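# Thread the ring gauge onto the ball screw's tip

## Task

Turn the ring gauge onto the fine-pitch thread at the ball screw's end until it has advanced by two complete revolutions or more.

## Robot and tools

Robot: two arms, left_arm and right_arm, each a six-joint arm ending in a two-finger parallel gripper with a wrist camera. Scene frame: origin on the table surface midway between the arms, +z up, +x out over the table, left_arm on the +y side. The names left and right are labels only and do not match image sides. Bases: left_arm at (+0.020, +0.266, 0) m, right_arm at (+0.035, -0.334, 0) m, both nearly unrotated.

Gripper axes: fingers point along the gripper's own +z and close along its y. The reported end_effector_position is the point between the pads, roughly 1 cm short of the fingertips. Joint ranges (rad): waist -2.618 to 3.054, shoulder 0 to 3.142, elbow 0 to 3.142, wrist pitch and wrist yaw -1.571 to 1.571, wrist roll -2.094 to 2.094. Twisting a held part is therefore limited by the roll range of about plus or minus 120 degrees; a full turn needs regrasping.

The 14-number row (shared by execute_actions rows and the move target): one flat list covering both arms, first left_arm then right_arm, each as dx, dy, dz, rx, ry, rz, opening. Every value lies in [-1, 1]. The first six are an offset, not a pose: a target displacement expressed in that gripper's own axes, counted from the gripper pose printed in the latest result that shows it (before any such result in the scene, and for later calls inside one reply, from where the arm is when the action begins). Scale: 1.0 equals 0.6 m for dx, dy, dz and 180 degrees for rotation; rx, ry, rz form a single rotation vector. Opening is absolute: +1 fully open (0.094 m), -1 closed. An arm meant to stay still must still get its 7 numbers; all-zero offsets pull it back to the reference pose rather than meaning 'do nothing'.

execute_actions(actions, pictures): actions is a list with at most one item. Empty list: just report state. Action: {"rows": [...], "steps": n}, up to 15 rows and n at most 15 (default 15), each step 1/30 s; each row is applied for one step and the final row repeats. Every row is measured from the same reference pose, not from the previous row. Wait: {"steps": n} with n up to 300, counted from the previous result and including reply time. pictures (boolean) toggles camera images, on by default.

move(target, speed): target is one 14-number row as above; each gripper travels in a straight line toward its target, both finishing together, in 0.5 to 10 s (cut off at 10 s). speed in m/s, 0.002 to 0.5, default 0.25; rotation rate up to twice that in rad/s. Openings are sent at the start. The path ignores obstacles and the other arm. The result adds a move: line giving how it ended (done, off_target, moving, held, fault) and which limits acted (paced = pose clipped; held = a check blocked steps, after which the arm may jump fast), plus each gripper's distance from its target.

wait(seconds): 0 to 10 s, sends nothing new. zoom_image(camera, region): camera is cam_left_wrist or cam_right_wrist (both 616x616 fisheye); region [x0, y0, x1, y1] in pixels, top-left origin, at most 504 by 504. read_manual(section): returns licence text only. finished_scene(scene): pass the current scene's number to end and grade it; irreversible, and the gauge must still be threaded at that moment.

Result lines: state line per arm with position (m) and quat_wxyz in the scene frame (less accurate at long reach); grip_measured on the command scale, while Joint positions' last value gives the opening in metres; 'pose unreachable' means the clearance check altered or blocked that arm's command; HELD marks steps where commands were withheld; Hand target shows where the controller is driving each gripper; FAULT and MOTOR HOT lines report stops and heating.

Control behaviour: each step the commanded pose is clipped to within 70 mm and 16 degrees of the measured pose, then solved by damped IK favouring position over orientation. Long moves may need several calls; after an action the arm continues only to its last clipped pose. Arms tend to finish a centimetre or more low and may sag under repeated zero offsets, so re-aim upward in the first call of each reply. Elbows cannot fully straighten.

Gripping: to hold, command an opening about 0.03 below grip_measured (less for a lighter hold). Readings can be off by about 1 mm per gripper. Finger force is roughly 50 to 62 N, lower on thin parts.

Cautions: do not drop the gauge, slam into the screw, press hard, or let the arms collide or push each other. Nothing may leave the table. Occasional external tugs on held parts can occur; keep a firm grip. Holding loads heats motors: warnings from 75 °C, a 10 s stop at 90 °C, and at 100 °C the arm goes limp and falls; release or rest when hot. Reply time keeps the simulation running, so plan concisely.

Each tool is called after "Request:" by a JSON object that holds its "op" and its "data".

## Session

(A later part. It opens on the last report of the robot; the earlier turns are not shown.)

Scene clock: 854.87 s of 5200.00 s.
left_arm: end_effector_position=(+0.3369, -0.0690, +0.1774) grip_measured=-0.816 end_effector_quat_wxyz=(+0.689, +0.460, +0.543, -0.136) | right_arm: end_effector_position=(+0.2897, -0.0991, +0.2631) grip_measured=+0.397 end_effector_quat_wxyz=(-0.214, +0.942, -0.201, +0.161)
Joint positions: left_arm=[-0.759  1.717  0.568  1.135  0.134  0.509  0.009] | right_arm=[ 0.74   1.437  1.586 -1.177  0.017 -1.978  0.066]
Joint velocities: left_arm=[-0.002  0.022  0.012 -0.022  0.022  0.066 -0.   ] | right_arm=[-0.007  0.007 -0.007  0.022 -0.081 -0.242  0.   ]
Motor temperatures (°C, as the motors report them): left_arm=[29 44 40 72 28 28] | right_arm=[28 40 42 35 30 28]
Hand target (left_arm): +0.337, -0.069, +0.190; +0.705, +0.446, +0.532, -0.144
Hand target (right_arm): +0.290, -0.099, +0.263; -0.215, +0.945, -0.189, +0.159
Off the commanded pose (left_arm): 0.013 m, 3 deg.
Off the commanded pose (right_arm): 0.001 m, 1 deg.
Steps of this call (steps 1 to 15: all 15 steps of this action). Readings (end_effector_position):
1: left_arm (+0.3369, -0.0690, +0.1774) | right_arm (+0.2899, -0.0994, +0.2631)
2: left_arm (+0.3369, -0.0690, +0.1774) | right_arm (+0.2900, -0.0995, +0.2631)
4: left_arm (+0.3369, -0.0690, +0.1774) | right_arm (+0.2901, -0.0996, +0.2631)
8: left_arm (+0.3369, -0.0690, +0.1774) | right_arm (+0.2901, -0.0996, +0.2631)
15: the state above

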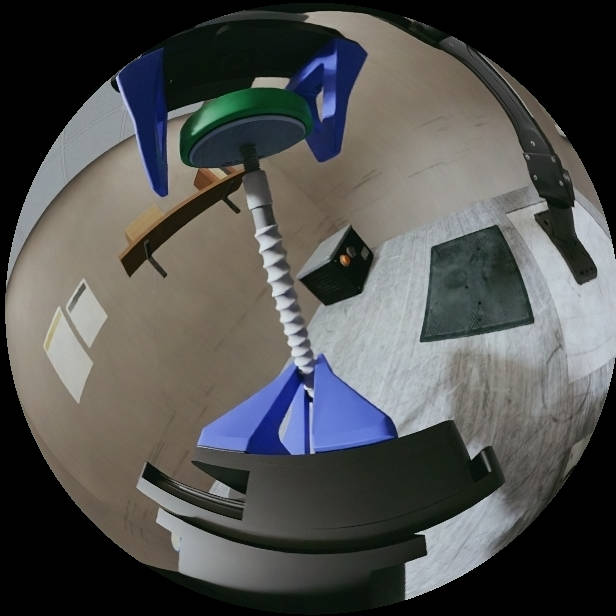

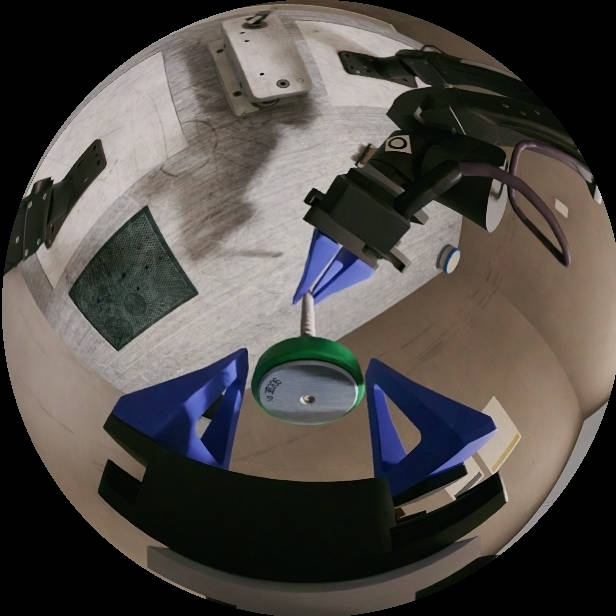

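Request:
{"op": "execute_actions", "data": {"actions": [{"rows": [[-0.018,0.011,0,-0.0075,-0.0143,-0.004,-0.87,0.001,0.0045,0,-0.004,0.002,0,0.4]], "steps": 10}], "pictures": false}}

Request:
{"op": "execute_actions", "data": {"actions": [{"rows": [[-0.018,0.011,0,-0.0075,-0.0143,-0.004,-0.87,-0.001,0.002,0,-0.002,0,0,0.34],[-0.018,0.011,0,-0.0075,-0.0143,-0.004,-0.87,-0.001,0.002,0,-0.002,0,0,0.28],[-0.018,0.011,0,-0.0075,-0.0143,-0.004,-0.87,-0.001,0.002,0,-0.002,0,0,0.22],[-0.018,0.011,0,-0.0075,-0.0143,-0.004,-0.87,-0.001,0.002,0,-0.002,0,0,0.17],[-0.018,0.011,0,-0.0075,-0.0143,-0.004,-0.87,-0.001,0.002,0,-0.002,0,0,0.14],[-0.018,0.011,0,-0.0075,-0.0143,-0.004,-0.87,-0.001,0.002,0,-0.002,0,0,0.12],[-0.018,0.011,0,-0.0075,-0.0143,-0.004,-0.87,-0.001,0.002,0,-0.002,0,0,0.1],[-0.018,0.011,0,-0.0075,-0.0143,-0.004,-0.87,-0.001,0.002,0,-0.002,0,0,0.08],[-0.018,0.011,0,-0.0075,-0.0143,-0.004,-0.87,-0.001,0.002,0,-0.002,0,0,0.06],[-0.018,0.011,0,-0.0075,-0.0143,-0.004,-0.87,-0.001,0.002,0,-0.002,0,0,0.04]], "steps": 13}], "pictures": false}}

Request:
{"op": "execute_actions", "data": {"actions": [{"rows": [[-0.03,0.018,0,-0.0125,-0.0237,-0.002,-0.87,0.0007,-0.0019,0,-0.0012,0.0086,0.3,0.04]], "steps": 15}], "pictures": false}}

Request:
{"op": "execute_actions", "data": {"actions": [{"rows": [[-0.03,0.018,0,-0.0125,-0.0237,-0.002,-0.87,-0.0006,-0.0019,0,0.0046,0.0074,0.3,0.04]], "steps": 15}], "pictures": false}}

Request:
{"op": "execute_actions", "data": {"actions": [{"rows": [[-0.03,0.018,0,-0.0125,-0.0237,-0.002,-0.87,-0.0017,-0.002,0,0.009,0.0035,0.3,0.04]], "steps": 15}], "pictures": false}}

Request:
{"op": "execute_actions", "data": {"actions": [{"rows": [[-0.03,0.018,0,-0.0125,-0.0237,-0.002,-0.87,-0.0012,-0.001,0,0.0095,-0.002,0.3,0.04]], "steps": 15}], "pictures": false}}

Request:
{"op": "execute_actions", "data": {"actions": [{"rows": [[-0.03,0.018,0,-0.0125,-0.0237,-0.002,-0.87,-0.0012,-0.0002,0,0.006,-0.0075,0.3,0.04]], "steps": 15}], "pictures": false}}

Request:
{"op": "execute_actions", "data": {"actions": [{"rows": [[-0.03,0.018,0,-0.0125,-0.0237,-0.002,-0.87,-0.001,-0.001,0,0.001,-0.004,0.165,0.04]], "steps": 15}], "pictures": false}}

Request:
{"op": "execute_actions", "data": {"actions": [{"rows": [[-0.018,0.011,0,-0.0075,-0.0143,-0.004,-0.87,0,0,0,0,0,0,0.04],[-0.018,0.011,0,-0.0075,-0.0143,-0.004,-0.87,0,0,0,0,0,0,0.04],[-0.018,0.011,0,-0.0075,-0.0143,-0.004,-0.87,0,0,0,0,0,0,0.04],[-0.018,0.011,0,-0.0075,-0.0143,-0.004,-0.87,0,0,0,0,0,0,0.1],[-0.018,0.011,0,-0.0075,-0.0143,-0.004,-0.87,0,0,0,0,0,0,0.2],[-0.018,0.011,0,-0.0075,-0.0143,-0.004,-0.87,0,0,0,0,0,0,0.3],[-0.018,0.011,0,-0.0075,-0.0143,-0.004,-0.87,0,0,0,0,0,0,0.4]], "steps": 11}], "pictures": false}}

Request:
{"op": "execute_actions", "data": {"actions": [{"rows": [[-0.018,0.011,0,-0.0075,-0.0143,-0.004,-0.87,0.001,0.0023,0,0.0012,0.0086,-0.3,0.4]], "steps": 15}], "pictures": false}}

Request:
{"op": "execute_actions", "data": {"actions": [{"rows": [[-0.018,0.011,0,-0.0075,-0.0143,-0.004,-0.87,-0.0006,0.0024,0,-0.0046,0.0074,-0.3,0.4]], "steps": 15}], "pictures": false}}

Request:
{"op": "execute_actions", "data": {"actions": [{"rows": [[-0.018,0.011,0,-0.0075,-0.0143,-0.004,-0.87,-0.0021,0.0014,0,-0.0083,0.0026,-0.3,0.4]], "steps": 15}], "pictures": false}}

Request:
{"op": "execute_actions", "data": {"actions": [{"rows": [[-0.018,0.011,0,-0.0075,-0.0143,-0.004,-0.87,-0.0025,-0.0003,0,-0.008,-0.0034,-0.3,0.4]], "steps": 15}], "pictures": false}}

Request:
{"op": "execute_actions", "data": {"actions": [{"rows": [[-0.018,0.011,0,-0.0075,-0.0143,-0.004,-0.87,-0.0017,-0.0018,0,-0.0038,-0.0078,-0.3,0.4]], "steps": 15}], "pictures": false}}

Request:
{"op": "execute_actions", "data": {"actions": [{"rows": [[-0.018,0.011,0,-0.0075,-0.0143,-0.004,-0.87,-0.0001,-0.001,0,0.0,-0.0041,-0.145,0.4]], "steps": 15}]}}

Request:
{"op": "zoom_image", "data": {"camera": "cam_right_wrist", "region": [230, 260, 390, 440]}}

Request:
{"op": "zoom_image", "data": {"camera": "cam_left_wrist", "region": [170, 60, 310, 200]}}

Scene clock: 902.30 s of 5200.00 s.
left_arm: end_effector_position=(+0.3369, -0.0690, +0.1774) grip_measured=-0.816 end_effector_quat_wxyz=(+0.689, +0.460, +0.543, -0.136) | right_arm: end_effector_position=(+0.2905, -0.1001, +0.2631) grip_measured=+0.397 end_effector_quat_wxyz=(-0.211, +0.943, -0.197, +0.165)
Joint positions: left_arm=[-0.759  1.717  0.568  1.135  0.134  0.509  0.009] | right_arm=[ 0.74   1.437  1.586 -1.177  0.025 -1.988  0.066]
Joint velocities: left_arm=[ 0.002  0.012  0.002  0.022  0.037 -0.007  0.   ] | right_arm=[-0.017  0.002  0.002  0.007  0.037  0.022 -0.001]
Motor temperatures (°C, as the motors report them): left_arm=[29 44 40 72 28 28] | right_arm=[28 39 42 35 30 28]
Hand target (left_arm): +0.337, -0.069, +0.190; +0.705, +0.446, +0.532, -0.144
Hand target (right_arm): +0.289, -0.102, +0.262; -0.207, +0.943, -0.202, +0.163
Off the commanded pose (left_arm): 0.013 m, 3 deg.
Off the commanded pose (right_arm): 0.002 m, 1 deg.
Steps of this call (steps 1 to 90: nothing new was sent; then 44.10 s passed at rest; steps 91 to 100: all 10 steps of this action). Readings (end_effector_position):
91: left_arm (+0.3369, -0.0690, +0.1774) | right_arm (+0.2895, -0.0990, +0.2631)
92: left_arm (+0.3369, -0.0690, +0.1774) | right_arm (+0.2897, -0.0992, +0.2631)
94: left_arm (+0.3369, -0.0690, +0.1774) | right_arm (+0.2901, -0.0996, +0.2631)
98: left_arm (+0.3369, -0.0690, +0.1774) | right_arm (+0.2904, -0.1000, +0.2631)
100: the state above

Scene clock: 902.73 s of 5200.00 s.
left_arm: end_effector_position=(+0.3369, -0.0691, +0.1774) grip_measured=-0.816 end_effector_quat_wxyz=(+0.689, +0.460, +0.543, -0.136) | right_arm: end_effector_position=(+0.2906, -0.1002, +0.2631) grip_measured=+0.074 end_effector_quat_wxyz=(-0.211, +0.943, -0.197, +0.165)
Joint positions: left_arm=[-0.759  1.717  0.568  1.135  0.135  0.509  0.009] | right_arm=[ 0.74   1.437  1.586 -1.177  0.025 -1.988  0.05 ]
Joint velocities: left_arm=[ 0.002 -0.007 -0.007  0.007 -0.051 -0.022  0.   ] | right_arm=[ 0.002  0.022  0.017  0.022  0.037  0.022 -0.001]
Motor temperatures (°C, as the motors report them): left_arm=[29 44 40 72 28 28] | right_arm=[28 39 42 35 30 28]
Hand target (left_arm): +0.337, -0.069, +0.190; +0.705, +0.446, +0.532, -0.144
Hand target (right_arm): +0.290, -0.101, +0.262; -0.208, +0.944, -0.197, +0.165
Off the commanded pose (left_arm): 0.013 m, 3 deg.
Off the commanded pose (right_arm): 0.001 m, 0 deg.
Steps of this call (steps 1 to 13: all 13 steps of this action). Readings (end_effector_position):
1: left_arm (+0.3369, -0.0690, +0.1774) | right_arm (+0.2905, -0.1001, +0.2631)
2: left_arm (+0.3369, -0.0690, +0.1774) | right_arm (+0.2906, -0.1001, +0.2631)
4: left_arm (+0.3369, -0.0690, +0.1774) | right_arm (+0.2906, -0.1001, +0.2631)
8: left_arm (+0.3369, -0.0690, +0.1774) | right_arm (+0.2906, -0.1002, +0.2631)
13: the state above

Scene clock: 903.23 s of 5200.00 s.
left_arm: end_effector_position=(+0.3370, -0.0690, +0.1779) grip_measured=-0.816 end_effector_quat_wxyz=(+0.690, +0.460, +0.543, -0.136) | right_arm: end_effector_position=(+0.2907, -0.1002, +0.2631) grip_measured=+0.074 end_effector_quat_wxyz=(-0.255, +0.821, -0.503, +0.085)
Joint positions: left_arm=[-0.759  1.717  0.568  1.137  0.134  0.509  0.009] | right_arm=[ 0.74   1.437  1.586 -1.177  0.026 -1.3    0.05 ]
Joint velocities: left_arm=[-0.002 -0.007 -0.007 -0.007 -0.022 -0.007 -0.001] | right_arm=[-0.012  0.012  0.022 -0.037  0.037  1.326 -0.   ]
Motor temperatures (°C, as the motors report them): left_arm=[29 44 40 72 28 28] | right_arm=[28 39 42 35 30 28]
Hand target (left_arm): +0.337, -0.069, +0.198; +0.716, +0.441, +0.521, -0.144
Hand target (right_arm): +0.291, -0.099, +0.264; -0.262, +0.765, -0.585, +0.061
Off the commanded pose (left_arm): 0.021 m, 5 deg.
Off the commanded pose (right_arm): 0.001 m, 15 deg; orientation clipped at the last step of the last action.
Steps of this call (steps 1 to 15: all 15 steps of this action). Readings (end_effector_position):
1: left_arm (+0.3368, -0.0691, +0.1775) | right_arm (+0.2907, -0.1001, +0.2631)
2: left_arm (+0.3368, -0.0691, +0.1776) | right_arm (+0.2907, -0.1001, +0.2631)
4: left_arm (+0.3368, -0.0691, +0.1777) | right_arm (+0.2907, -0.1001, +0.2631)
8: left_arm (+0.3368, -0.0691, +0.1778) | right_arm (+0.2907, -0.1001, +0.2631)
15: the state above

Scene clock: 903.73 s of 5200.00 s.
left_arm: end_effector_position=(+0.3373, -0.0688, +0.1783) grip_measured=-0.816 end_effector_quat_wxyz=(+0.690, +0.459, +0.543, -0.135) | right_arm: end_effector_position=(+0.2907, -0.1002, +0.2631) grip_measured=+0.074 end_effector_quat_wxyz=(+0.268, -0.600, +0.754, +0.007)
Joint positions: left_arm=[-0.759  1.717  0.568  1.139  0.132  0.509  0.009] | right_arm=[ 0.74   1.437  1.586 -1.177  0.026 -0.602  0.05 ]
Joint velocities: left_arm=[ 0.007  0.002  0.012 -0.051 -0.037  0.022 -0.   ] | right_arm=[ 0.007  0.002 -0.007  0.022  0.037  1.355  0.   ]
Motor temperatures (°C, as the motors report them): left_arm=[29 44 40 72 28 28] | right_arm=[28 39 42 35 30 28]
Hand target (left_arm): +0.337, -0.069, +0.199; +0.717, +0.440, +0.521, -0.144
Hand target (right_arm): +0.291, -0.099, +0.264; +0.267, -0.519, +0.812, +0.031
Off the commanded pose (left_arm): 0.021 m, 5 deg.
Off the commanded pose (right_arm): 0.001 m, 14 deg; orientation clipped at the last step of the last action.
Steps of this call (steps 1 to 15: all 15 steps of this action). Readings (end_effector_position):
1: left_arm (+0.3370, -0.0690, +0.1779) | right_arm (+0.2908, -0.1002, +0.2631)
2: left_arm (+0.3370, -0.0690, +0.1780) | right_arm (+0.2908, -0.1002, +0.2631)
4: left_arm (+0.3371, -0.0690, +0.1780) | right_arm (+0.2907, -0.1002, +0.2631)
8: left_arm (+0.3371, -0.0689, +0.1781) | right_arm (+0.2907, -0.1002, +0.2631)
15: the state above

Scene clock: 904.23 s of 5200.00 s.
left_arm: end_effector_position=(+0.3374, -0.0687, +0.1784) grip_measured=-0.816 end_effector_quat_wxyz=(+0.691, +0.458, +0.543, -0.135) | right_arm: end_effector_position=(+0.2905, -0.0999, +0.2631) grip_measured=+0.074 end_effector_quat_wxyz=(+0.249, -0.305, +0.914, +0.100)
Joint positions: left_arm=[-0.759  1.717  0.568  1.139  0.131  0.509  0.009] | right_arm=[ 0.74   1.437  1.586 -1.177  0.024  0.098  0.05 ]
Joint velocities: left_arm=[-0.007 -0.007  0.012 -0.007  0.022  0.007  0.001] | right_arm=[ 0.012 -0.012  0.002  0.095  0.022  1.37  -0.   ]
Motor temperatures (°C, as the motors report them): left_arm=[29 44 40 72 28 28] | right_arm=[28 39 42 35 30 28]
Hand target (left_arm): +0.337, -0.068, +0.199; +0.717, +0.439, +0.521, -0.144
Hand target (right_arm): +0.292, -0.100, +0.264; +0.241, -0.209, +0.940, +0.120
Off the commanded pose (left_arm): 0.021 m, 5 deg.
Off the commanded pose (right_arm): 0.002 m, 14 deg; orientation clipped at the last step of the last action.
Steps of this call (steps 1 to 15: all 15 steps of this action). Readings (end_effector_position):
1: left_arm (+0.3373, -0.0687, +0.1783) | right_arm (+0.2907, -0.1001, +0.2631)
2: left_arm (+0.3373, -0.0687, +0.1783) | right_arm (+0.2906, -0.1000, +0.2631)
4: left_arm (+0.3373, -0.0688, +0.1784) | right_arm (+0.2905, -0.0999, +0.2631)
8: left_arm (+0.3374, -0.0687, +0.1784) | right_arm (+0.2905, -0.0999, +0.2631)
15: the state above

Scene clock: 904.73 s of 5200.00 s.
left_arm: end_effector_position=(+0.3374, -0.0687, +0.1785) grip_measured=-0.816 end_effector_quat_wxyz=(+0.691, +0.458, +0.543, -0.135) | right_arm: end_effector_position=(+0.2902, -0.0996, +0.2631) grip_measured=+0.074 end_effector_quat_wxyz=(+0.199, +0.027, +0.963, +0.180)
Joint positions: left_arm=[-0.759  1.717  0.568  1.14   0.131  0.509  0.009] | right_arm=[ 0.74   1.437  1.586 -1.177  0.022  0.799  0.05 ]
Joint velocities: left_arm=[ 0.012 -0.022  0.012 -0.022  0.037  0.051 -0.   ] | right_arm=[-0.007 -0.017  0.007  0.051  0.007  1.326  0.   ]
Motor temperatures (°C, as the motors report them): left_arm=[29 44 40 72 28 28] | right_arm=[28 39 42 35 30 28]
Hand target (left_arm): +0.337, -0.068, +0.199; +0.718, +0.439, +0.521, -0.143
Hand target (right_arm): +0.291, -0.100, +0.263; +0.183, +0.127, +0.955, +0.194
Off the commanded pose (left_arm): 0.021 m, 5 deg.
Off the commanded pose (right_arm): 0.001 m, 14 deg; orientation clipped at the last step of the last action.
Steps of this call (steps 1 to 15: all 15 steps of this action). Readings (end_effector_position):
1: left_arm (+0.3374, -0.0687, +0.1785) | right_arm (+0.2904, -0.0998, +0.2631)
2: left_arm (+0.3374, -0.0687, +0.1785) | right_arm (+0.2902, -0.0996, +0.2631)
4: left_arm (+0.3374, -0.0687, +0.1785) | right_arm (+0.2902, -0.0996, +0.2631)
8: left_arm (+0.3374, -0.0687, +0.1785) | right_arm (+0.2902, -0.0996, +0.2631)
15: the state above

Scene clock: 905.23 s of 5200.00 s.
left_arm: end_effector_position=(+0.3372, -0.0688, +0.1785) grip_measured=-0.816 end_effector_quat_wxyz=(+0.691, +0.459, +0.543, -0.136) | right_arm: end_effector_position=(+0.2899, -0.0992, +0.2631) grip_measured=+0.074 end_effector_quat_wxyz=(+0.124, +0.356, +0.895, +0.238)
Joint positions: left_arm=[-0.759  1.717  0.568  1.14   0.132  0.509  0.009] | right_arm=[ 0.74   1.437  1.586 -1.177  0.019  1.501  0.05 ]
Joint velocities: left_arm=[-0.012  0.012  0.002 -0.007 -0.037  0.007  0.001] | right_arm=[ 0.002 -0.017  0.022 -0.051 -0.051  1.311 -0.002]
Motor temperatures (°C, as the motors report them): left_arm=[29 44 40 72 28 28] | right_arm=[28 39 42 35 30 28]
Hand target (left_arm): +0.337, -0.068, +0.199; +0.718, +0.439, +0.521, -0.143
Hand target (right_arm): +0.291, -0.100, +0.263; +0.104, +0.447, +0.854, +0.246
Off the commanded pose (left_arm): 0.021 m, 5 deg.
Off the commanded pose (right_arm): 0.001 m, 14 deg; orientation clipped at the last step of the last action.
Steps of this call (steps 1 to 15: all 15 steps of this action). Readings (end_effector_position):
1: left_arm (+0.3374, -0.0687, +0.1785) | right_arm (+0.2901, -0.0995, +0.2631)
2: left_arm (+0.3374, -0.0687, +0.1785) | right_arm (+0.2900, -0.0994, +0.2631)
4: left_arm (+0.3374, -0.0687, +0.1785) | right_arm (+0.2899, -0.0993, +0.2631)
8: left_arm (+0.3374, -0.0687, +0.1785) | right_arm (+0.2899, -0.0992, +0.2631)
15: the state above

Scene clock: 905.73 s of 5200.00 s.
left_arm: end_effector_position=(+0.3369, -0.0691, +0.1785) grip_measured=-0.816 end_effector_quat_wxyz=(+0.690, +0.459, +0.542, -0.136) | right_arm: end_effector_position=(+0.2895, -0.0987, +0.2632) grip_measured=+0.074 end_effector_quat_wxyz=(+0.062, +0.559, +0.784, +0.261)
Joint positions: left_arm=[-0.759  1.717  0.568  1.14   0.135  0.509  0.009] | right_arm=[ 0.74   1.437  1.586 -1.176  0.016  1.983  0.05 ]
Joint velocities: left_arm=[ 0.012 -0.012  0.002 -0.007 -0.007  0.022 -0.   ] | right_arm=[-0.007 -0.007  0.002  0.022  0.037  0.168  0.   ]
Motor temperatures (°C, as the motors report them): left_arm=[29 44 40 73 28 28] | right_arm=[28 39 42 35 30 28]
Hand target (left_arm): +0.337, -0.068, +0.199; +0.718, +0.439, +0.521, -0.144
Hand target (right_arm): +0.290, -0.100, +0.263; +0.063, +0.575, +0.774, +0.259
Off the commanded pose (left_arm): 0.021 m, 5 deg.
Off the commanded pose (right_arm): 0.001 m, 2 deg.
Steps of this call (steps 1 to 15: all 15 steps of this action). Readings (end_effector_position):
1: left_arm (+0.3372, -0.0689, +0.1785) | right_arm (+0.2897, -0.0990, +0.2631)
2: left_arm (+0.3371, -0.0689, +0.1785) | right_arm (+0.2895, -0.0988, +0.2631)
4: left_arm (+0.3370, -0.0690, +0.1785) | right_arm (+0.2893, -0.0986, +0.2631)
8: left_arm (+0.3369, -0.0691, +0.1785) | right_arm (+0.2893, -0.0986, +0.2631)
15: the state above

Scene clock: 906.10 s of 5200.00 s.
left_arm: end_effector_position=(+0.3368, -0.0691, +0.1783) grip_measured=-0.816 end_effector_quat_wxyz=(+0.690, +0.459, +0.542, -0.136) | right_arm: end_effector_position=(+0.2896, -0.0986, +0.2632) grip_measured=+0.397 end_effector_quat_wxyz=(+0.061, +0.560, +0.784, +0.261)
Joint positions: left_arm=[-0.759  1.717  0.568  1.139  0.135  0.509  0.009] | right_arm=[ 0.74   1.437  1.586 -1.176  0.015  1.985  0.066]
Joint velocities: left_arm=[-0.007 -0.017  0.007  0.007 -0.022  0.037 -0.002] | right_arm=[ 0.007 -0.017  0.002 -0.037 -0.022 -0.007  0.001]
Motor temperatures (°C, as the motors report them): left_arm=[29 44 40 73 28 28] | right_arm=[28 39 42 35 30 28]
Hand target (left_arm): +0.337, -0.069, +0.191; +0.706, +0.445, +0.531, -0.144
Hand target (right_arm): +0.290, -0.099, +0.263; +0.062, +0.559, +0.784, +0.261
Off the commanded pose (left_arm): 0.013 m, 3 deg.
Off the commanded pose (right_arm): 0.000 m, 0 deg.
Steps of this call (steps 1 to 11: all 11 steps of this action). Readings (end_effector_position):
1: left_arm (+0.3368, -0.0691, +0.1784) | right_arm (+0.2895, -0.0987, +0.2632)
2: left_arm (+0.3368, -0.0691, +0.1783) | right_arm (+0.2896, -0.0987, +0.2632)
4: left_arm (+0.3368, -0.0691, +0.1783) | right_arm (+0.2896, -0.0987, +0.2632)
8: left_arm (+0.3368, -0.0691, +0.1783) | right_arm (+0.2896, -0.0986, +0.2632)
11: the state above

Scene clock: 906.60 s of 5200.00 s.
left_arm: end_effector_position=(+0.3368, -0.0691, +0.1783) grip_measured=-0.816 end_effector_quat_wxyz=(+0.690, +0.459, +0.542, -0.136) | right_arm: end_effector_position=(+0.2894, -0.0983, +0.2633) grip_measured=+0.397 end_effector_quat_wxyz=(+0.145, +0.262, +0.927, +0.226)
Joint positions: left_arm=[-0.759  1.717  0.568  1.139  0.135  0.509  0.009] | right_arm=[ 0.74   1.437  1.586 -1.176  0.013  1.296  0.066]
Joint velocities: left_arm=[-0.007  0.022  0.007 -0.066  0.022  0.037 -0.001] | right_arm=[ 0.007 -0.012 -0.007  0.037 -0.051 -1.355  0.   ]
Motor temperatures (°C, as the motors report them): left_arm=[29 44 40 73 28 28] | right_arm=[28 39 42 35 30 28]
Hand target (left_arm): +0.337, -0.069, +0.191; +0.706, +0.445, +0.531, -0.144
Hand target (right_arm): +0.291, -0.098, +0.264; +0.166, +0.165, +0.949, +0.212
Off the commanded pose (left_arm): 0.013 m, 3 deg.
Off the commanded pose (right_arm): 0.001 m, 15 deg; orientation clipped at the last step of the last action.
Steps of this call (steps 1 to 15: all 15 steps of this action). Readings (end_effector_position):
1: left_arm (+0.3368, -0.0691, +0.1783) | right_arm (+0.2896, -0.0986, +0.2632)
2: left_arm (+0.3368, -0.0691, +0.1783) | right_arm (+0.2896, -0.0986, +0.2633)
4: left_arm (+0.3368, -0.0691, +0.1783) | right_arm (+0.2896, -0.0986, +0.2633)
8: left_arm (+0.3368, -0.0691, +0.1783) | right_arm (+0.2896, -0.0986, +0.2633)
15: the state above

Scene clock: 907.10 s of 5200.00 s.
left_arm: end_effector_position=(+0.3368, -0.0691, +0.1783) grip_measured=-0.816 end_effector_quat_wxyz=(+0.690, +0.459, +0.542, -0.136) | right_arm: end_effector_position=(+0.2892, -0.0981, +0.2633) grip_measured=+0.397 end_effector_quat_wxyz=(+0.214, -0.073, +0.960, +0.163)
Joint positions: left_arm=[-0.759  1.717  0.568  1.139  0.135  0.509  0.009] | right_arm=[ 0.74   1.437  1.586 -1.176  0.011  0.594  0.066]
Joint velocities: left_arm=[-0.012 -0.017 -0.007 -0.007 -0.007 -0.051 -0.001] | right_arm=[ 0.012  0.022 -0.007 -0.081  0.051 -1.311 -0.001]
Motor temperatures (°C, as the motors report them): left_arm=[29 44 40 73 28 28] | right_arm=[28 39 42 35 30 28]
Hand target (left_arm): +0.337, -0.069, +0.191; +0.706, +0.445, +0.531, -0.144
Hand target (right_arm): +0.290, -0.097, +0.264; +0.228, -0.172, +0.948, +0.143
Off the commanded pose (left_arm): 0.013 m, 3 deg.
Off the commanded pose (right_arm): 0.002 m, 14 deg; orientation clipped at the last step of the last action.
Steps of this call (steps 1 to 15: all 15 steps of this action). Readings (end_effector_position):
1: left_arm (+0.3368, -0.0691, +0.1783) | right_arm (+0.2893, -0.0983, +0.2633)
2: left_arm (+0.3368, -0.0691, +0.1783) | right_arm (+0.2893, -0.0983, +0.2633)
4: left_arm (+0.3368, -0.0691, +0.1783) | right_arm (+0.2893, -0.0983, +0.2633)
8: left_arm (+0.3368, -0.0691, +0.1783) | right_arm (+0.2893, -0.0983, +0.2633)
15: the state above

Scene clock: 907.60 s of 5200.00 s.
left_arm: end_effector_position=(+0.3368, -0.0691, +0.1783) grip_measured=-0.816 end_effector_quat_wxyz=(+0.690, +0.459, +0.542, -0.136) | right_arm: end_effector_position=(+0.2891, -0.0980, +0.2633) grip_measured=+0.397 end_effector_quat_wxyz=(+0.257, -0.402, +0.875, +0.079)
Joint positions: left_arm=[-0.759  1.717  0.568  1.139  0.135  0.509  0.009] | right_arm=[ 0.74   1.437  1.586 -1.176  0.011 -0.115  0.066]
Joint velocities: left_arm=[-0.002  0.007 -0.002  0.022  0.022  0.007  0.   ] | right_arm=[-0.002 -0.007  0.002 -0.081 -0.007 -1.458 -0.001]
Motor temperatures (°C, as the motors report them): left_arm=[29 44 40 73 28 28] | right_arm=[28 39 42 35 30 28]
Hand target (left_arm): +0.337, -0.069, +0.191; +0.706, +0.445, +0.531, -0.144
Hand target (right_arm): +0.290, -0.097, +0.264; +0.263, -0.490, +0.829, +0.056
Off the commanded pose (left_arm): 0.013 m, 3 deg.
Off the commanded pose (right_arm): 0.002 m, 13 deg; orientation clipped at the last step of the last action.
Steps of this call (steps 1 to 15: all 15 steps of this action). Readings (end_effector_position):
1: left_arm (+0.3368, -0.0691, +0.1783) | right_arm (+0.2892, -0.0981, +0.2633)
2: left_arm (+0.3368, -0.0691, +0.1783) | right_arm (+0.2892, -0.0981, +0.2633)
4: left_arm (+0.3368, -0.0691, +0.1783) | right_arm (+0.2892, -0.0981, +0.2633)
8: left_arm (+0.3368, -0.0691, +0.1783) | right_arm (+0.2892, -0.0981, +0.2633)
15: the state above

Scene clock: 908.10 s of 5200.00 s.
left_arm: end_effector_position=(+0.3368, -0.0691, +0.1783) grip_measured=-0.816 end_effector_quat_wxyz=(+0.690, +0.459, +0.542, -0.136) | right_arm: end_effector_position=(+0.2893, -0.0982, +0.2633) grip_measured=+0.397 end_effector_quat_wxyz=(-0.268, +0.683, -0.679, +0.017)
Joint positions: left_arm=[-0.759  1.717  0.568  1.139  0.135  0.509  0.009] | right_arm=[ 0.74   1.437  1.586 -1.176  0.012 -0.83   0.066]
Joint velocities: left_arm=[-0.002 -0.032  0.017 -0.037 -0.022 -0.022 -0.   ] | right_arm=[-0.012 -0.012  0.012 -0.022  0.037 -1.443 -0.   ]
Motor temperatures (°C, as the motors report them): left_arm=[29 44 40 73 28 28] | right_arm=[28 39 42 35 30 28]
Hand target (left_arm): +0.337, -0.069, +0.191; +0.706, +0.445, +0.531, -0.144
Hand target (right_arm): +0.290, -0.097, +0.264; -0.266, +0.749, -0.606, +0.039
Off the commanded pose (left_arm): 0.013 m, 3 deg.
Off the commanded pose (right_arm): 0.002 m, 13 deg.
Steps of this call (steps 1 to 15: all 15 steps of this action). Readings (end_effector_position):
1: left_arm (+0.3368, -0.0691, +0.1783) | right_arm (+0.2891, -0.0980, +0.2633)
2: left_arm (+0.3368, -0.0691, +0.1783) | right_arm (+0.2892, -0.0981, +0.2633)
4: left_arm (+0.3368, -0.0691, +0.1783) | right_arm (+0.2893, -0.0982, +0.2633)
8: left_arm (+0.3368, -0.0691, +0.1783) | right_arm (+0.2893, -0.0982, +0.2633)
15: the state above

Scene clock: 908.60 s of 5200.00 s.
left_arm: end_effector_position=(+0.3368, -0.0691, +0.1783) grip_measured=-0.816 end_effector_quat_wxyz=(+0.690, +0.459, +0.542, -0.136) | right_arm: end_effector_position=(+0.2898, -0.0987, +0.2633) grip_measured=+0.397 end_effector_quat_wxyz=(-0.244, +0.878, -0.397, +0.112)
Joint positions: left_arm=[-0.759  1.717  0.568  1.139  0.135  0.509  0.009] | right_arm=[ 0.74   1.437  1.586 -1.176  0.016 -1.548  0.066]
Joint velocities: left_arm=[ 0.002 -0.007 -0.007  0.007 -0.037 -0.007  0.001] | right_arm=[-0.012  0.002  0.002 -0.095 -0.037 -1.414 -0.001]
Motor temperatures (°C, as the motors report them): left_arm=[29 44 40 73 28 28] | right_arm=[28 39 42 35 30 28]
Hand target (left_arm): +0.337, -0.069, +0.191; +0.706, +0.445, +0.531, -0.144
Hand target (right_arm): +0.290, -0.097, +0.264; -0.235, +0.913, -0.305, +0.130
Off the commanded pose (left_arm): 0.013 m, 3 deg.
Off the commanded pose (right_arm): 0.002 m, 13 deg.
Steps of this call (steps 1 to 15: all 15 steps of this action). Readings (end_effector_position):
1: left_arm (+0.3368, -0.0691, +0.1783) | right_arm (+0.2893, -0.0982, +0.2633)
2: left_arm (+0.3368, -0.0691, +0.1783) | right_arm (+0.2894, -0.0984, +0.2633)
4: left_arm (+0.3368, -0.0691, +0.1783) | right_arm (+0.2896, -0.0986, +0.2633)
8: left_arm (+0.3368, -0.0691, +0.1783) | right_arm (+0.2898, -0.0988, +0.2633)
15: the state above

Scene clock: 909.10 s of 5200.00 s.
left_arm: end_effector_position=(+0.3368, -0.0691, +0.1783) grip_measured=-0.816 end_effector_quat_wxyz=(+0.690, +0.459, +0.542, -0.136) | right_arm: end_effector_position=(+0.2896, -0.0985, +0.2633) grip_measured=+0.397 end_effector_quat_wxyz=(-0.215, +0.943, -0.199, +0.161)
Joint positions: left_arm=[-0.759  1.717  0.568  1.139  0.135  0.509  0.009] | right_arm=[ 0.74   1.437  1.586 -1.176  0.015 -1.981  0.066]
Joint velocities: left_arm=[-0.007 -0.002 -0.002  0.081 -0.051 -0.007 -0.001] | right_arm=[ 0.002  0.002 -0.007 -0.022  0.022 -0.286 -0.001]
Motor temperatures (°C, as the motors report them): left_arm=[29 44 40 73 28 28] | right_arm=[28 39 42 35 30 28]
Hand target (left_arm): +0.337, -0.069, +0.191; +0.706, +0.445, +0.531, -0.144
Hand target (right_arm): +0.290, -0.098, +0.264; -0.216, +0.945, -0.187, +0.159
Off the commanded pose (left_arm): 0.013 m, 3 deg.
Off the commanded pose (right_arm): 0.001 m, 1 deg.
Steps of this call (steps 1 to 15: all 15 steps of this action). Readings (end_effector_position):
1: left_arm (+0.3368, -0.0691, +0.1783) | right_arm (+0.2898, -0.0988, +0.2633)
2: left_arm (+0.3368, -0.0691, +0.1783) | right_arm (+0.2899, -0.0989, +0.2633)
4: left_arm (+0.3368, -0.0691, +0.1783) | right_arm (+0.2901, -0.0991, +0.2633)
8: left_arm (+0.3368, -0.0691, +0.1783) | right_arm (+0.2901, -0.0991, +0.2633)
15: the state above

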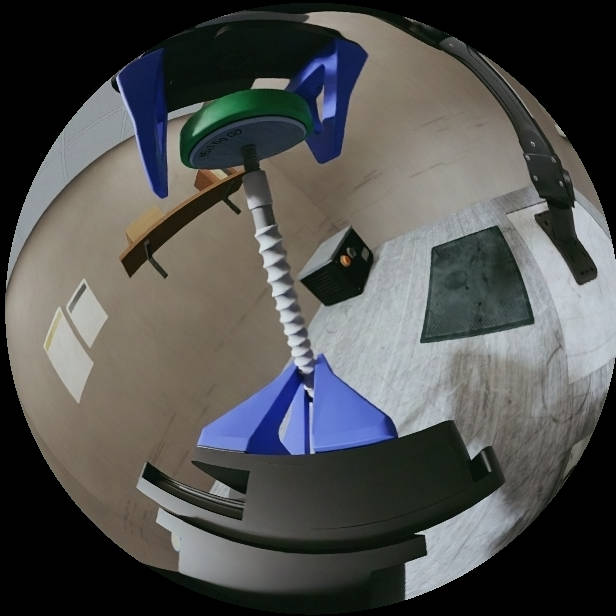

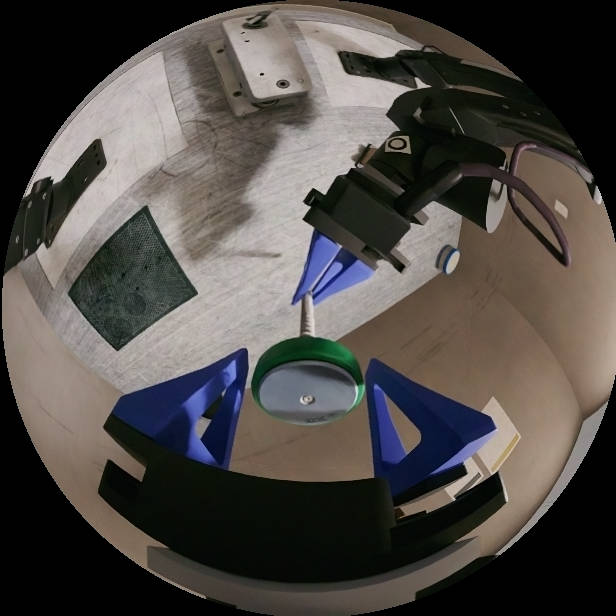

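Region (230, 260, 390, 440) of cam_right_wrist's 616x616 image, scaled by 2.800, with more detail than that image has.

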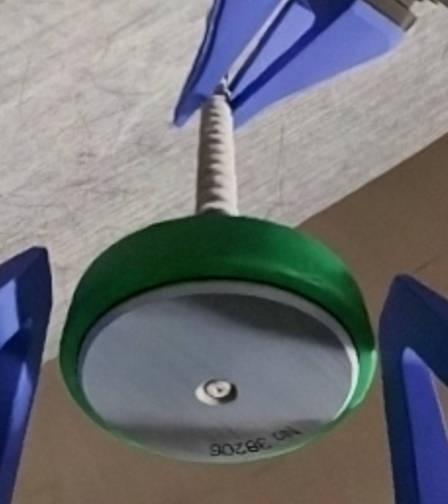

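Region (170, 60, 310, 200) of cam_left_wrist's 616x616 image, scaled by 3.600, with more detail than that image has.

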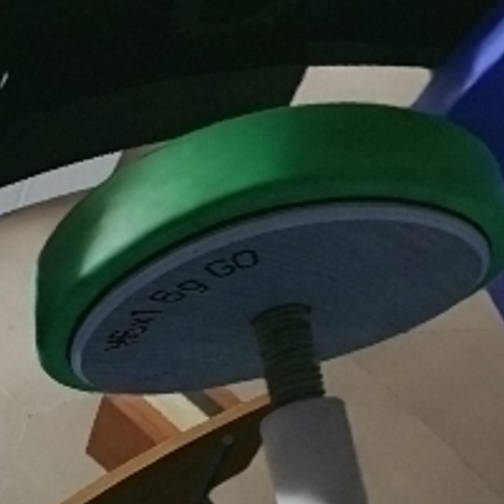

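Request:
{"op": "execute_actions", "data": {"actions": [{"rows": [[-0.018,0.011,0,-0.0075,-0.0143,-0.004,-0.87,0.001,0.0055,0,-0.0048,0.002,0,0.4]], "steps": 10}], "pictures": false}}

Request:
{"op": "execute_actions", "data": {"actions": [{"rows": [[-0.018,0.011,0,-0.0075,-0.0143,-0.004,-0.87,-0.001,0.002,0,-0.002,0,0,0.34],[-0.018,0.011,0,-0.0075,-0.0143,-0.004,-0.87,-0.001,0.002,0,-0.002,0,0,0.28],[-0.018,0.011,0,-0.0075,-0.0143,-0.004,-0.87,-0.001,0.002,0,-0.002,0,0,0.22],[-0.018,0.011,0,-0.0075,-0.0143,-0.004,-0.87,-0.001,0.002,0,-0.002,0,0,0.17],[-0.018,0.011,0,-0.0075,-0.0143,-0.004,-0.87,-0.001,0.002,0,-0.002,0,0,0.14],[-0.018,0.011,0,-0.0075,-0.0143,-0.004,-0.87,-0.001,0.002,0,-0.002,0,0,0.12],[-0.018,0.011,0,-0.0075,-0.0143,-0.004,-0.87,-0.001,0.002,0,-0.002,0,0,0.1],[-0.018,0.011,0,-0.0075,-0.0143,-0.004,-0.87,-0.001,0.002,0,-0.002,0,0,0.08],[-0.018,0.011,0,-0.0075,-0.0143,-0.004,-0.87,-0.001,0.002,0,-0.002,0,0,0.06],[-0.018,0.011,0,-0.0075,-0.0143,-0.004,-0.87,-0.001,0.002,0,-0.002,0,0,0.04]], "steps": 13}], "pictures": false}}

Request:
{"op": "execute_actions", "data": {"actions": [{"rows": [[-0.028,0.017,0,-0.0117,-0.0222,-0.002,-0.87,0.0007,-0.0019,0,-0.0012,0.0086,0.3,0.04]], "steps": 15}], "pictures": false}}

Request:
{"op": "execute_actions", "data": {"actions": [{"rows": [[-0.028,0.017,0,-0.0117,-0.0222,-0.002,-0.87,-0.0006,-0.0019,0,0.0046,0.0074,0.3,0.04]], "steps": 15}], "pictures": false}}

Request:
{"op": "execute_actions", "data": {"actions": [{"rows": [[-0.028,0.017,0,-0.0117,-0.0222,-0.002,-0.87,-0.0017,-0.002,0,0.009,0.0035,0.3,0.04]], "steps": 15}], "pictures": false}}

Request:
{"op": "execute_actions", "data": {"actions": [{"rows": [[-0.028,0.017,0,-0.0117,-0.0222,-0.002,-0.87,-0.0012,-0.001,0,0.005,-0.001,0.15,0.04]], "steps": 15}], "pictures": false}}

Request:
{"op": "execute_actions", "data": {"actions": [{"rows": [[-0.018,0.011,0,-0.0075,-0.0143,-0.004,-0.87,0,0,0,0,0,0,0.04],[-0.018,0.011,0,-0.0075,-0.0143,-0.004,-0.87,0,0,0,0,0,0,0.04],[-0.018,0.011,0,-0.0075,-0.0143,-0.004,-0.87,0,0,0,0,0,0,0.04],[-0.018,0.011,0,-0.0075,-0.0143,-0.004,-0.87,0,0,0,0,0,0,0.1],[-0.018,0.011,0,-0.0075,-0.0143,-0.004,-0.87,0,0,0,0,0,0,0.2],[-0.018,0.011,0,-0.0075,-0.0143,-0.004,-0.87,0,0,0,0,0,0,0.3],[-0.018,0.011,0,-0.0075,-0.0143,-0.004,-0.87,0,0,0,0,0,0,0.4]], "steps": 11}]}}

Request:
{"op": "zoom_image", "data": {"camera": "cam_left_wrist", "region": [170, 60, 310, 200]}}

Scene clock: 931.43 s of 5200.00 s.
left_arm: end_effector_position=(+0.3368, -0.0691, +0.1783) grip_measured=-0.816 end_effector_quat_wxyz=(+0.690, +0.459, +0.542, -0.136) | right_arm: end_effector_position=(+0.2906, -0.0996, +0.2633) grip_measured=+0.397 end_effector_quat_wxyz=(-0.212, +0.943, -0.195, +0.165)
Joint positions: left_arm=[-0.759  1.717  0.568  1.139  0.135  0.509  0.009] | right_arm=[ 0.74   1.437  1.586 -1.176  0.023 -1.991  0.066]
Joint velocities: left_arm=[-0.007  0.002  0.007 -0.066  0.022  0.037 -0.001] | right_arm=[ 0.012 -0.007  0.002 -0.007  0.037  0.095  0.001]
Motor temperatures (°C, as the motors report them): left_arm=[29 44 40 72 28 28] | right_arm=[28 39 42 35 30 28]
Hand target (left_arm): +0.337, -0.069, +0.191; +0.706, +0.445, +0.531, -0.144
Hand target (right_arm): +0.289, -0.102, +0.262; -0.207, +0.944, -0.200, +0.162
Off the commanded pose (left_arm): 0.013 m, 3 deg.
Off the commanded pose (right_arm): 0.003 m, 1 deg.
Steps of this call (steps 1 to 90: nothing new was sent; then 19.00 s passed at rest; steps 91 to 100: all 10 steps of this action). Readings (end_effector_position):
91: left_arm (+0.3368, -0.0691, +0.1783) | right_arm (+0.2895, -0.0984, +0.2633)
92: left_arm (+0.3368, -0.0691, +0.1783) | right_arm (+0.2897, -0.0987, +0.2633)
94: left_arm (+0.3368, -0.0691, +0.1783) | right_arm (+0.2901, -0.0991, +0.2633)
98: left_arm (+0.3368, -0.0691, +0.1783) | right_arm (+0.2905, -0.0995, +0.2633)
100: the state above

Scene clock: 931.87 s of 5200.00 s.
left_arm: end_effector_position=(+0.3368, -0.0692, +0.1783) grip_measured=-0.816 end_effector_quat_wxyz=(+0.690, +0.460, +0.542, -0.137) | right_arm: end_effector_position=(+0.2907, -0.0997, +0.2633) grip_measured=+0.073 end_effector_quat_wxyz=(-0.212, +0.943, -0.195, +0.166)
Joint positions: left_arm=[-0.759  1.717  0.568  1.139  0.135  0.509  0.009] | right_arm=[ 0.74   1.437  1.586 -1.176  0.024 -1.991  0.05 ]
Joint velocities: left_arm=[-0.012 -0.017 -0.002 -0.022 -0.051 -0.007 -0.   ] | right_arm=[-0.002 -0.007 -0.002  0.007 -0.022 -0.007 -0.001]
Motor temperatures (°C, as the motors report them): left_arm=[29 44 40 72 28 28] | right_arm=[28 39 42 35 30 28]
Hand target (left_arm): +0.337, -0.069, +0.191; +0.706, +0.445, +0.531, -0.144
Hand target (right_arm): +0.290, -0.100, +0.263; -0.209, +0.944, -0.196, +0.165
Off the commanded pose (left_arm): 0.013 m, 3 deg.
Off the commanded pose (right_arm): 0.001 m, 0 deg.
Steps of this call (steps 1 to 13: all 13 steps of this action). Readings (end_effector_position):
1: left_arm (+0.3368, -0.0691, +0.1783) | right_arm (+0.2906, -0.0996, +0.2633)
2: left_arm (+0.3368, -0.0691, +0.1783) | right_arm (+0.2906, -0.0997, +0.2633)
4: left_arm (+0.3368, -0.0691, +0.1783) | right_arm (+0.2906, -0.0997, +0.2633)
8: left_arm (+0.3368, -0.0691, +0.1783) | right_arm (+0.2907, -0.0997, +0.2633)
13: the state above

Scene clock: 932.37 s of 5200.00 s.
left_arm: end_effector_position=(+0.3368, -0.0692, +0.1786) grip_measured=-0.816 end_effector_quat_wxyz=(+0.691, +0.459, +0.542, -0.137) | right_arm: end_effector_position=(+0.2908, -0.0998, +0.2633) grip_measured=+0.073 end_effector_quat_wxyz=(-0.255, +0.822, -0.502, +0.085)
Joint positions: left_arm=[-0.759  1.717  0.568  1.14   0.135  0.509  0.009] | right_arm=[ 0.74   1.437  1.586 -1.175  0.025 -1.304  0.05 ]
Joint velocities: left_arm=[ 0.007  0.012  0.002 -0.081 -0.007 -0.022  0.001] | right_arm=[-0.007 -0.002  0.002 -0.007  0.022  1.326  0.   ]
Motor temperatures (°C, as the motors report them): left_arm=[29 44 40 73 28 28] | right_arm=[28 39 42 35 30 28]
Hand target (left_arm): +0.337, -0.069, +0.198; +0.716, +0.441, +0.522, -0.144
Hand target (right_arm): +0.291, -0.099, +0.264; -0.262, +0.766, -0.584, +0.061
Off the commanded pose (left_arm): 0.019 m, 4 deg.
Off the commanded pose (right_arm): 0.001 m, 15 deg; orientation clipped at the last step of the last action.
Steps of this call (steps 1 to 15: all 15 steps of this action). Readings (end_effector_position):
1: left_arm (+0.3367, -0.0692, +0.1783) | right_arm (+0.2906, -0.0997, +0.2633)
2: left_arm (+0.3367, -0.0692, +0.1784) | right_arm (+0.2906, -0.0997, +0.2633)
4: left_arm (+0.3367, -0.0692, +0.1785) | right_arm (+0.2907, -0.0996, +0.2633)
8: left_arm (+0.3367, -0.0692, +0.1785) | right_arm (+0.2907, -0.0996, +0.2633)
15: the state above

Scene clock: 932.87 s of 5200.00 s.
left_arm: end_effector_position=(+0.3371, -0.0689, +0.1789) grip_measured=-0.816 end_effector_quat_wxyz=(+0.691, +0.458, +0.542, -0.136) | right_arm: end_effector_position=(+0.2908, -0.0999, +0.2633) grip_measured=+0.073 end_effector_quat_wxyz=(+0.269, -0.601, +0.753, +0.007)
Joint positions: left_arm=[-0.759  1.717  0.568  1.141  0.133  0.509  0.009] | right_arm=[ 0.74   1.437  1.586 -1.176  0.025 -0.605  0.05 ]
Joint velocities: left_arm=[-0.017  0.007 -0.022  0.066  0.037 -0.051 -0.   ] | right_arm=[-0.002  0.012 -0.007  0.022 -0.007  1.385 -0.   ]
Motor temperatures (°C, as the motors report them): left_arm=[29 44 40 73 28 28] | right_arm=[28 39 42 35 30 28]
Hand target (left_arm): +0.337, -0.069, +0.198; +0.716, +0.441, +0.521, -0.144
Hand target (right_arm): +0.292, -0.099, +0.264; +0.268, -0.520, +0.811, +0.031
Off the commanded pose (left_arm): 0.019 m, 4 deg.
Off the commanded pose (right_arm): 0.001 m, 14 deg; orientation clipped at the last step of the last action.
Steps of this call (steps 1 to 15: all 15 steps of this action). Readings (end_effector_position):
1: left_arm (+0.3369, -0.0691, +0.1786) | right_arm (+0.2909, -0.0998, +0.2633)
2: left_arm (+0.3369, -0.0691, +0.1787) | right_arm (+0.2909, -0.0998, +0.2633)
4: left_arm (+0.3369, -0.0691, +0.1787) | right_arm (+0.2909, -0.0998, +0.2633)
8: left_arm (+0.3370, -0.0690, +0.1788) | right_arm (+0.2909, -0.0998, +0.2633)
15: the state above

Scene clock: 933.37 s of 5200.00 s.
left_arm: end_effector_position=(+0.3372, -0.0689, +0.1790) grip_measured=-0.816 end_effector_quat_wxyz=(+0.691, +0.458, +0.542, -0.136) | right_arm: end_effector_position=(+0.2906, -0.0999, +0.2632) grip_measured=+0.073 end_effector_quat_wxyz=(+0.250, -0.308, +0.913, +0.099)
Joint positions: left_arm=[-0.759  1.717  0.568  1.141  0.133  0.509  0.009] | right_arm=[ 0.74   1.437  1.586 -1.176  0.024  0.092  0.05 ]
Joint velocities: left_arm=[-0.012 -0.027  0.002  0.037 -0.037  0.007  0.   ] | right_arm=[-0.027 -0.027 -0.007 -0.007  0.081  1.355  0.001]
Motor temperatures (°C, as the motors report them): left_arm=[29 44 40 73 28 28] | right_arm=[28 39 42 35 30 28]
Hand target (left_arm): +0.337, -0.068, +0.198; +0.717, +0.440, +0.522, -0.144
Hand target (right_arm): +0.292, -0.099, +0.264; +0.241, -0.211, +0.940, +0.120
Off the commanded pose (left_arm): 0.020 m, 5 deg.
Off the commanded pose (right_arm): 0.002 m, 14 deg; orientation clipped at the last step of the last action.
Steps of this call (steps 1 to 15: all 15 steps of this action). Readings (end_effector_position):
1: left_arm (+0.3371, -0.0689, +0.1789) | right_arm (+0.2907, -0.0998, +0.2632)
2: left_arm (+0.3371, -0.0689, +0.1789) | right_arm (+0.2906, -0.0998, +0.2632)
4: left_arm (+0.3371, -0.0689, +0.1790) | right_arm (+0.2906, -0.0998, +0.2632)
8: left_arm (+0.3372, -0.0689, +0.1790) | right_arm (+0.2906, -0.0998, +0.2632)
15: the state above

Scene clock: 933.87 s of 5200.00 s.
left_arm: end_effector_position=(+0.3372, -0.0689, +0.1790) grip_measured=-0.816 end_effector_quat_wxyz=(+0.691, +0.458, +0.542, -0.136) | right_arm: end_effector_position=(+0.2906, -0.1000, +0.2631) grip_measured=+0.073 end_effector_quat_wxyz=(+0.222, -0.101, +0.958, +0.151)
Joint positions: left_arm=[-0.759  1.717  0.568  1.141  0.133  0.509  0.009] | right_arm=[ 0.74   1.437  1.586 -1.177  0.025  0.532  0.05 ]
Joint velocities: left_arm=[ 0.007  0.017 -0.017  0.037  0.037  0.022 -0.   ] | right_arm=[-0.002 -0.007  0.007  0.022 -0.037  0.256 -0.001]
Motor temperatures (°C, as the motors report them): left_arm=[29 44 40 73 28 28] | right_arm=[28 39 42 35 30 28]
Hand target (left_arm): +0.337, -0.068, +0.198; +0.717, +0.440, +0.522, -0.143
Hand target (right_arm): +0.291, -0.100, +0.264; +0.223, -0.084, +0.960, +0.148
Off the commanded pose (left_arm): 0.020 m, 5 deg.
Off the commanded pose (right_arm): 0.001 m, 2 deg.
Steps of this call (steps 1 to 15: all 15 steps of this action). Readings (end_effector_position):
1: left_arm (+0.3372, -0.0689, +0.1790) | right_arm (+0.2906, -0.0998, +0.2632)
2: left_arm (+0.3372, -0.0689, +0.1790) | right_arm (+0.2905, -0.0998, +0.2632)
4: left_arm (+0.3372, -0.0689, +0.1790) | right_arm (+0.2905, -0.0998, +0.2632)
8: left_arm (+0.3372, -0.0689, +0.1790) | right_arm (+0.2906, -0.0998, +0.2632)
15: the state above

Scene clock: 934.23 s of 5200.00 s.
left_arm: end_effector_position=(+0.3371, -0.0690, +0.1789) grip_measured=-0.816 end_effector_quat_wxyz=(+0.691, +0.459, +0.542, -0.136) | right_arm: end_effector_position=(+0.2904, -0.0999, +0.2631) grip_measured=+0.397 end_effector_quat_wxyz=(+0.222, -0.100, +0.958, +0.151)
Joint positions: left_arm=[-0.759  1.717  0.568  1.141  0.133  0.509  0.009] | right_arm=[ 0.74   1.437  1.586 -1.177  0.024  0.534  0.066]
Joint velocities: left_arm=[-0.007  0.007 -0.007 -0.095  0.051  0.037  0.   ] | right_arm=[ 0.002  0.012 -0.002 -0.022  0.037  0.037  0.001]
Motor temperatures (°C, as the motors report them): left_arm=[29 44 40 73 28 28] | right_arm=[28 39 42 35 30 28]
Hand target (left_arm): +0.337, -0.069, +0.191; +0.707, +0.444, +0.531, -0.144
Hand target (right_arm): +0.291, -0.100, +0.263; +0.222, -0.101, +0.958, +0.151
Off the commanded pose (left_arm): 0.013 m, 3 deg.
Off the commanded pose (right_arm): 0.000 m, 0 deg.
Steps of this call (steps 1 to 11: all 11 steps of this action). Readings (end_effector_position):
1: left_arm (+0.3372, -0.0689, +0.1790) | right_arm (+0.2905, -0.1000, +0.2631)
2: left_arm (+0.3372, -0.0689, +0.1790) | right_arm (+0.2905, -0.1000, +0.2631)
4: left_arm (+0.3372, -0.0689, +0.1790) | right_arm (+0.2905, -0.1000, +0.2631)
8: left_arm (+0.3371, -0.0689, +0.1789) | right_arm (+0.2904, -0.0999, +0.2631)
11: the state above

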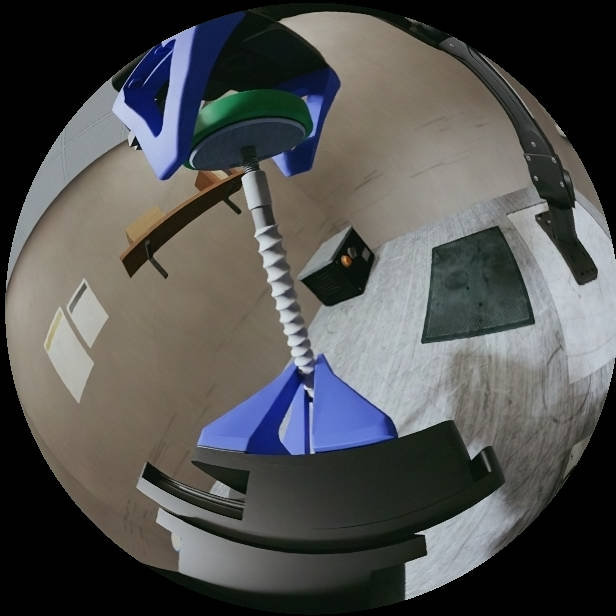

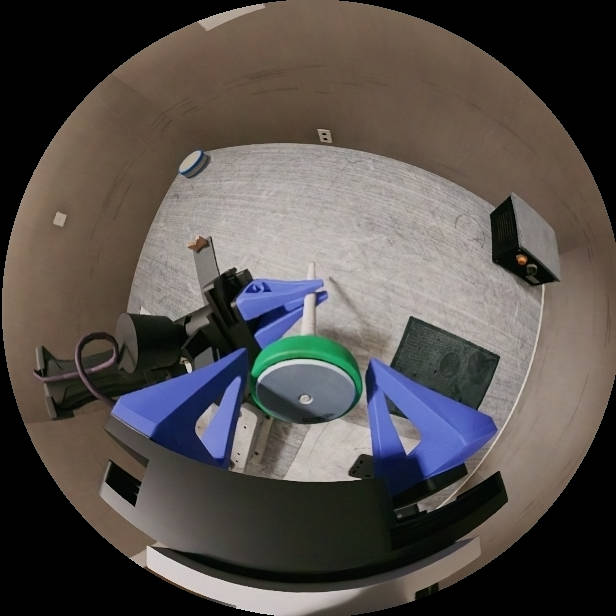

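Region (170, 60, 310, 200) of cam_left_wrist's 616x616 image, scaled by 3.600, with more detail than that image has.

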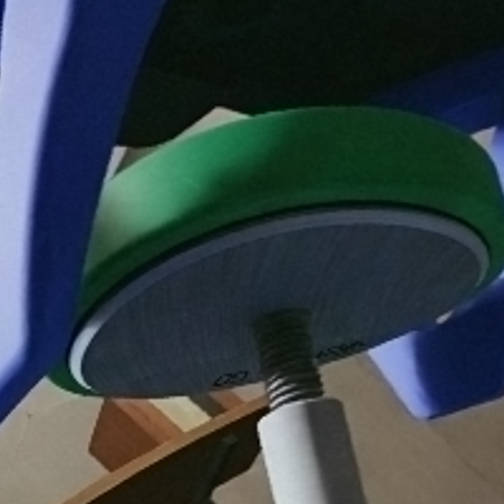

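About 2.9 engaged turns. Finishing.

Request:
{"op": "finished_scene", "data": {"scene": 2}}

The scene is finished: the task was done.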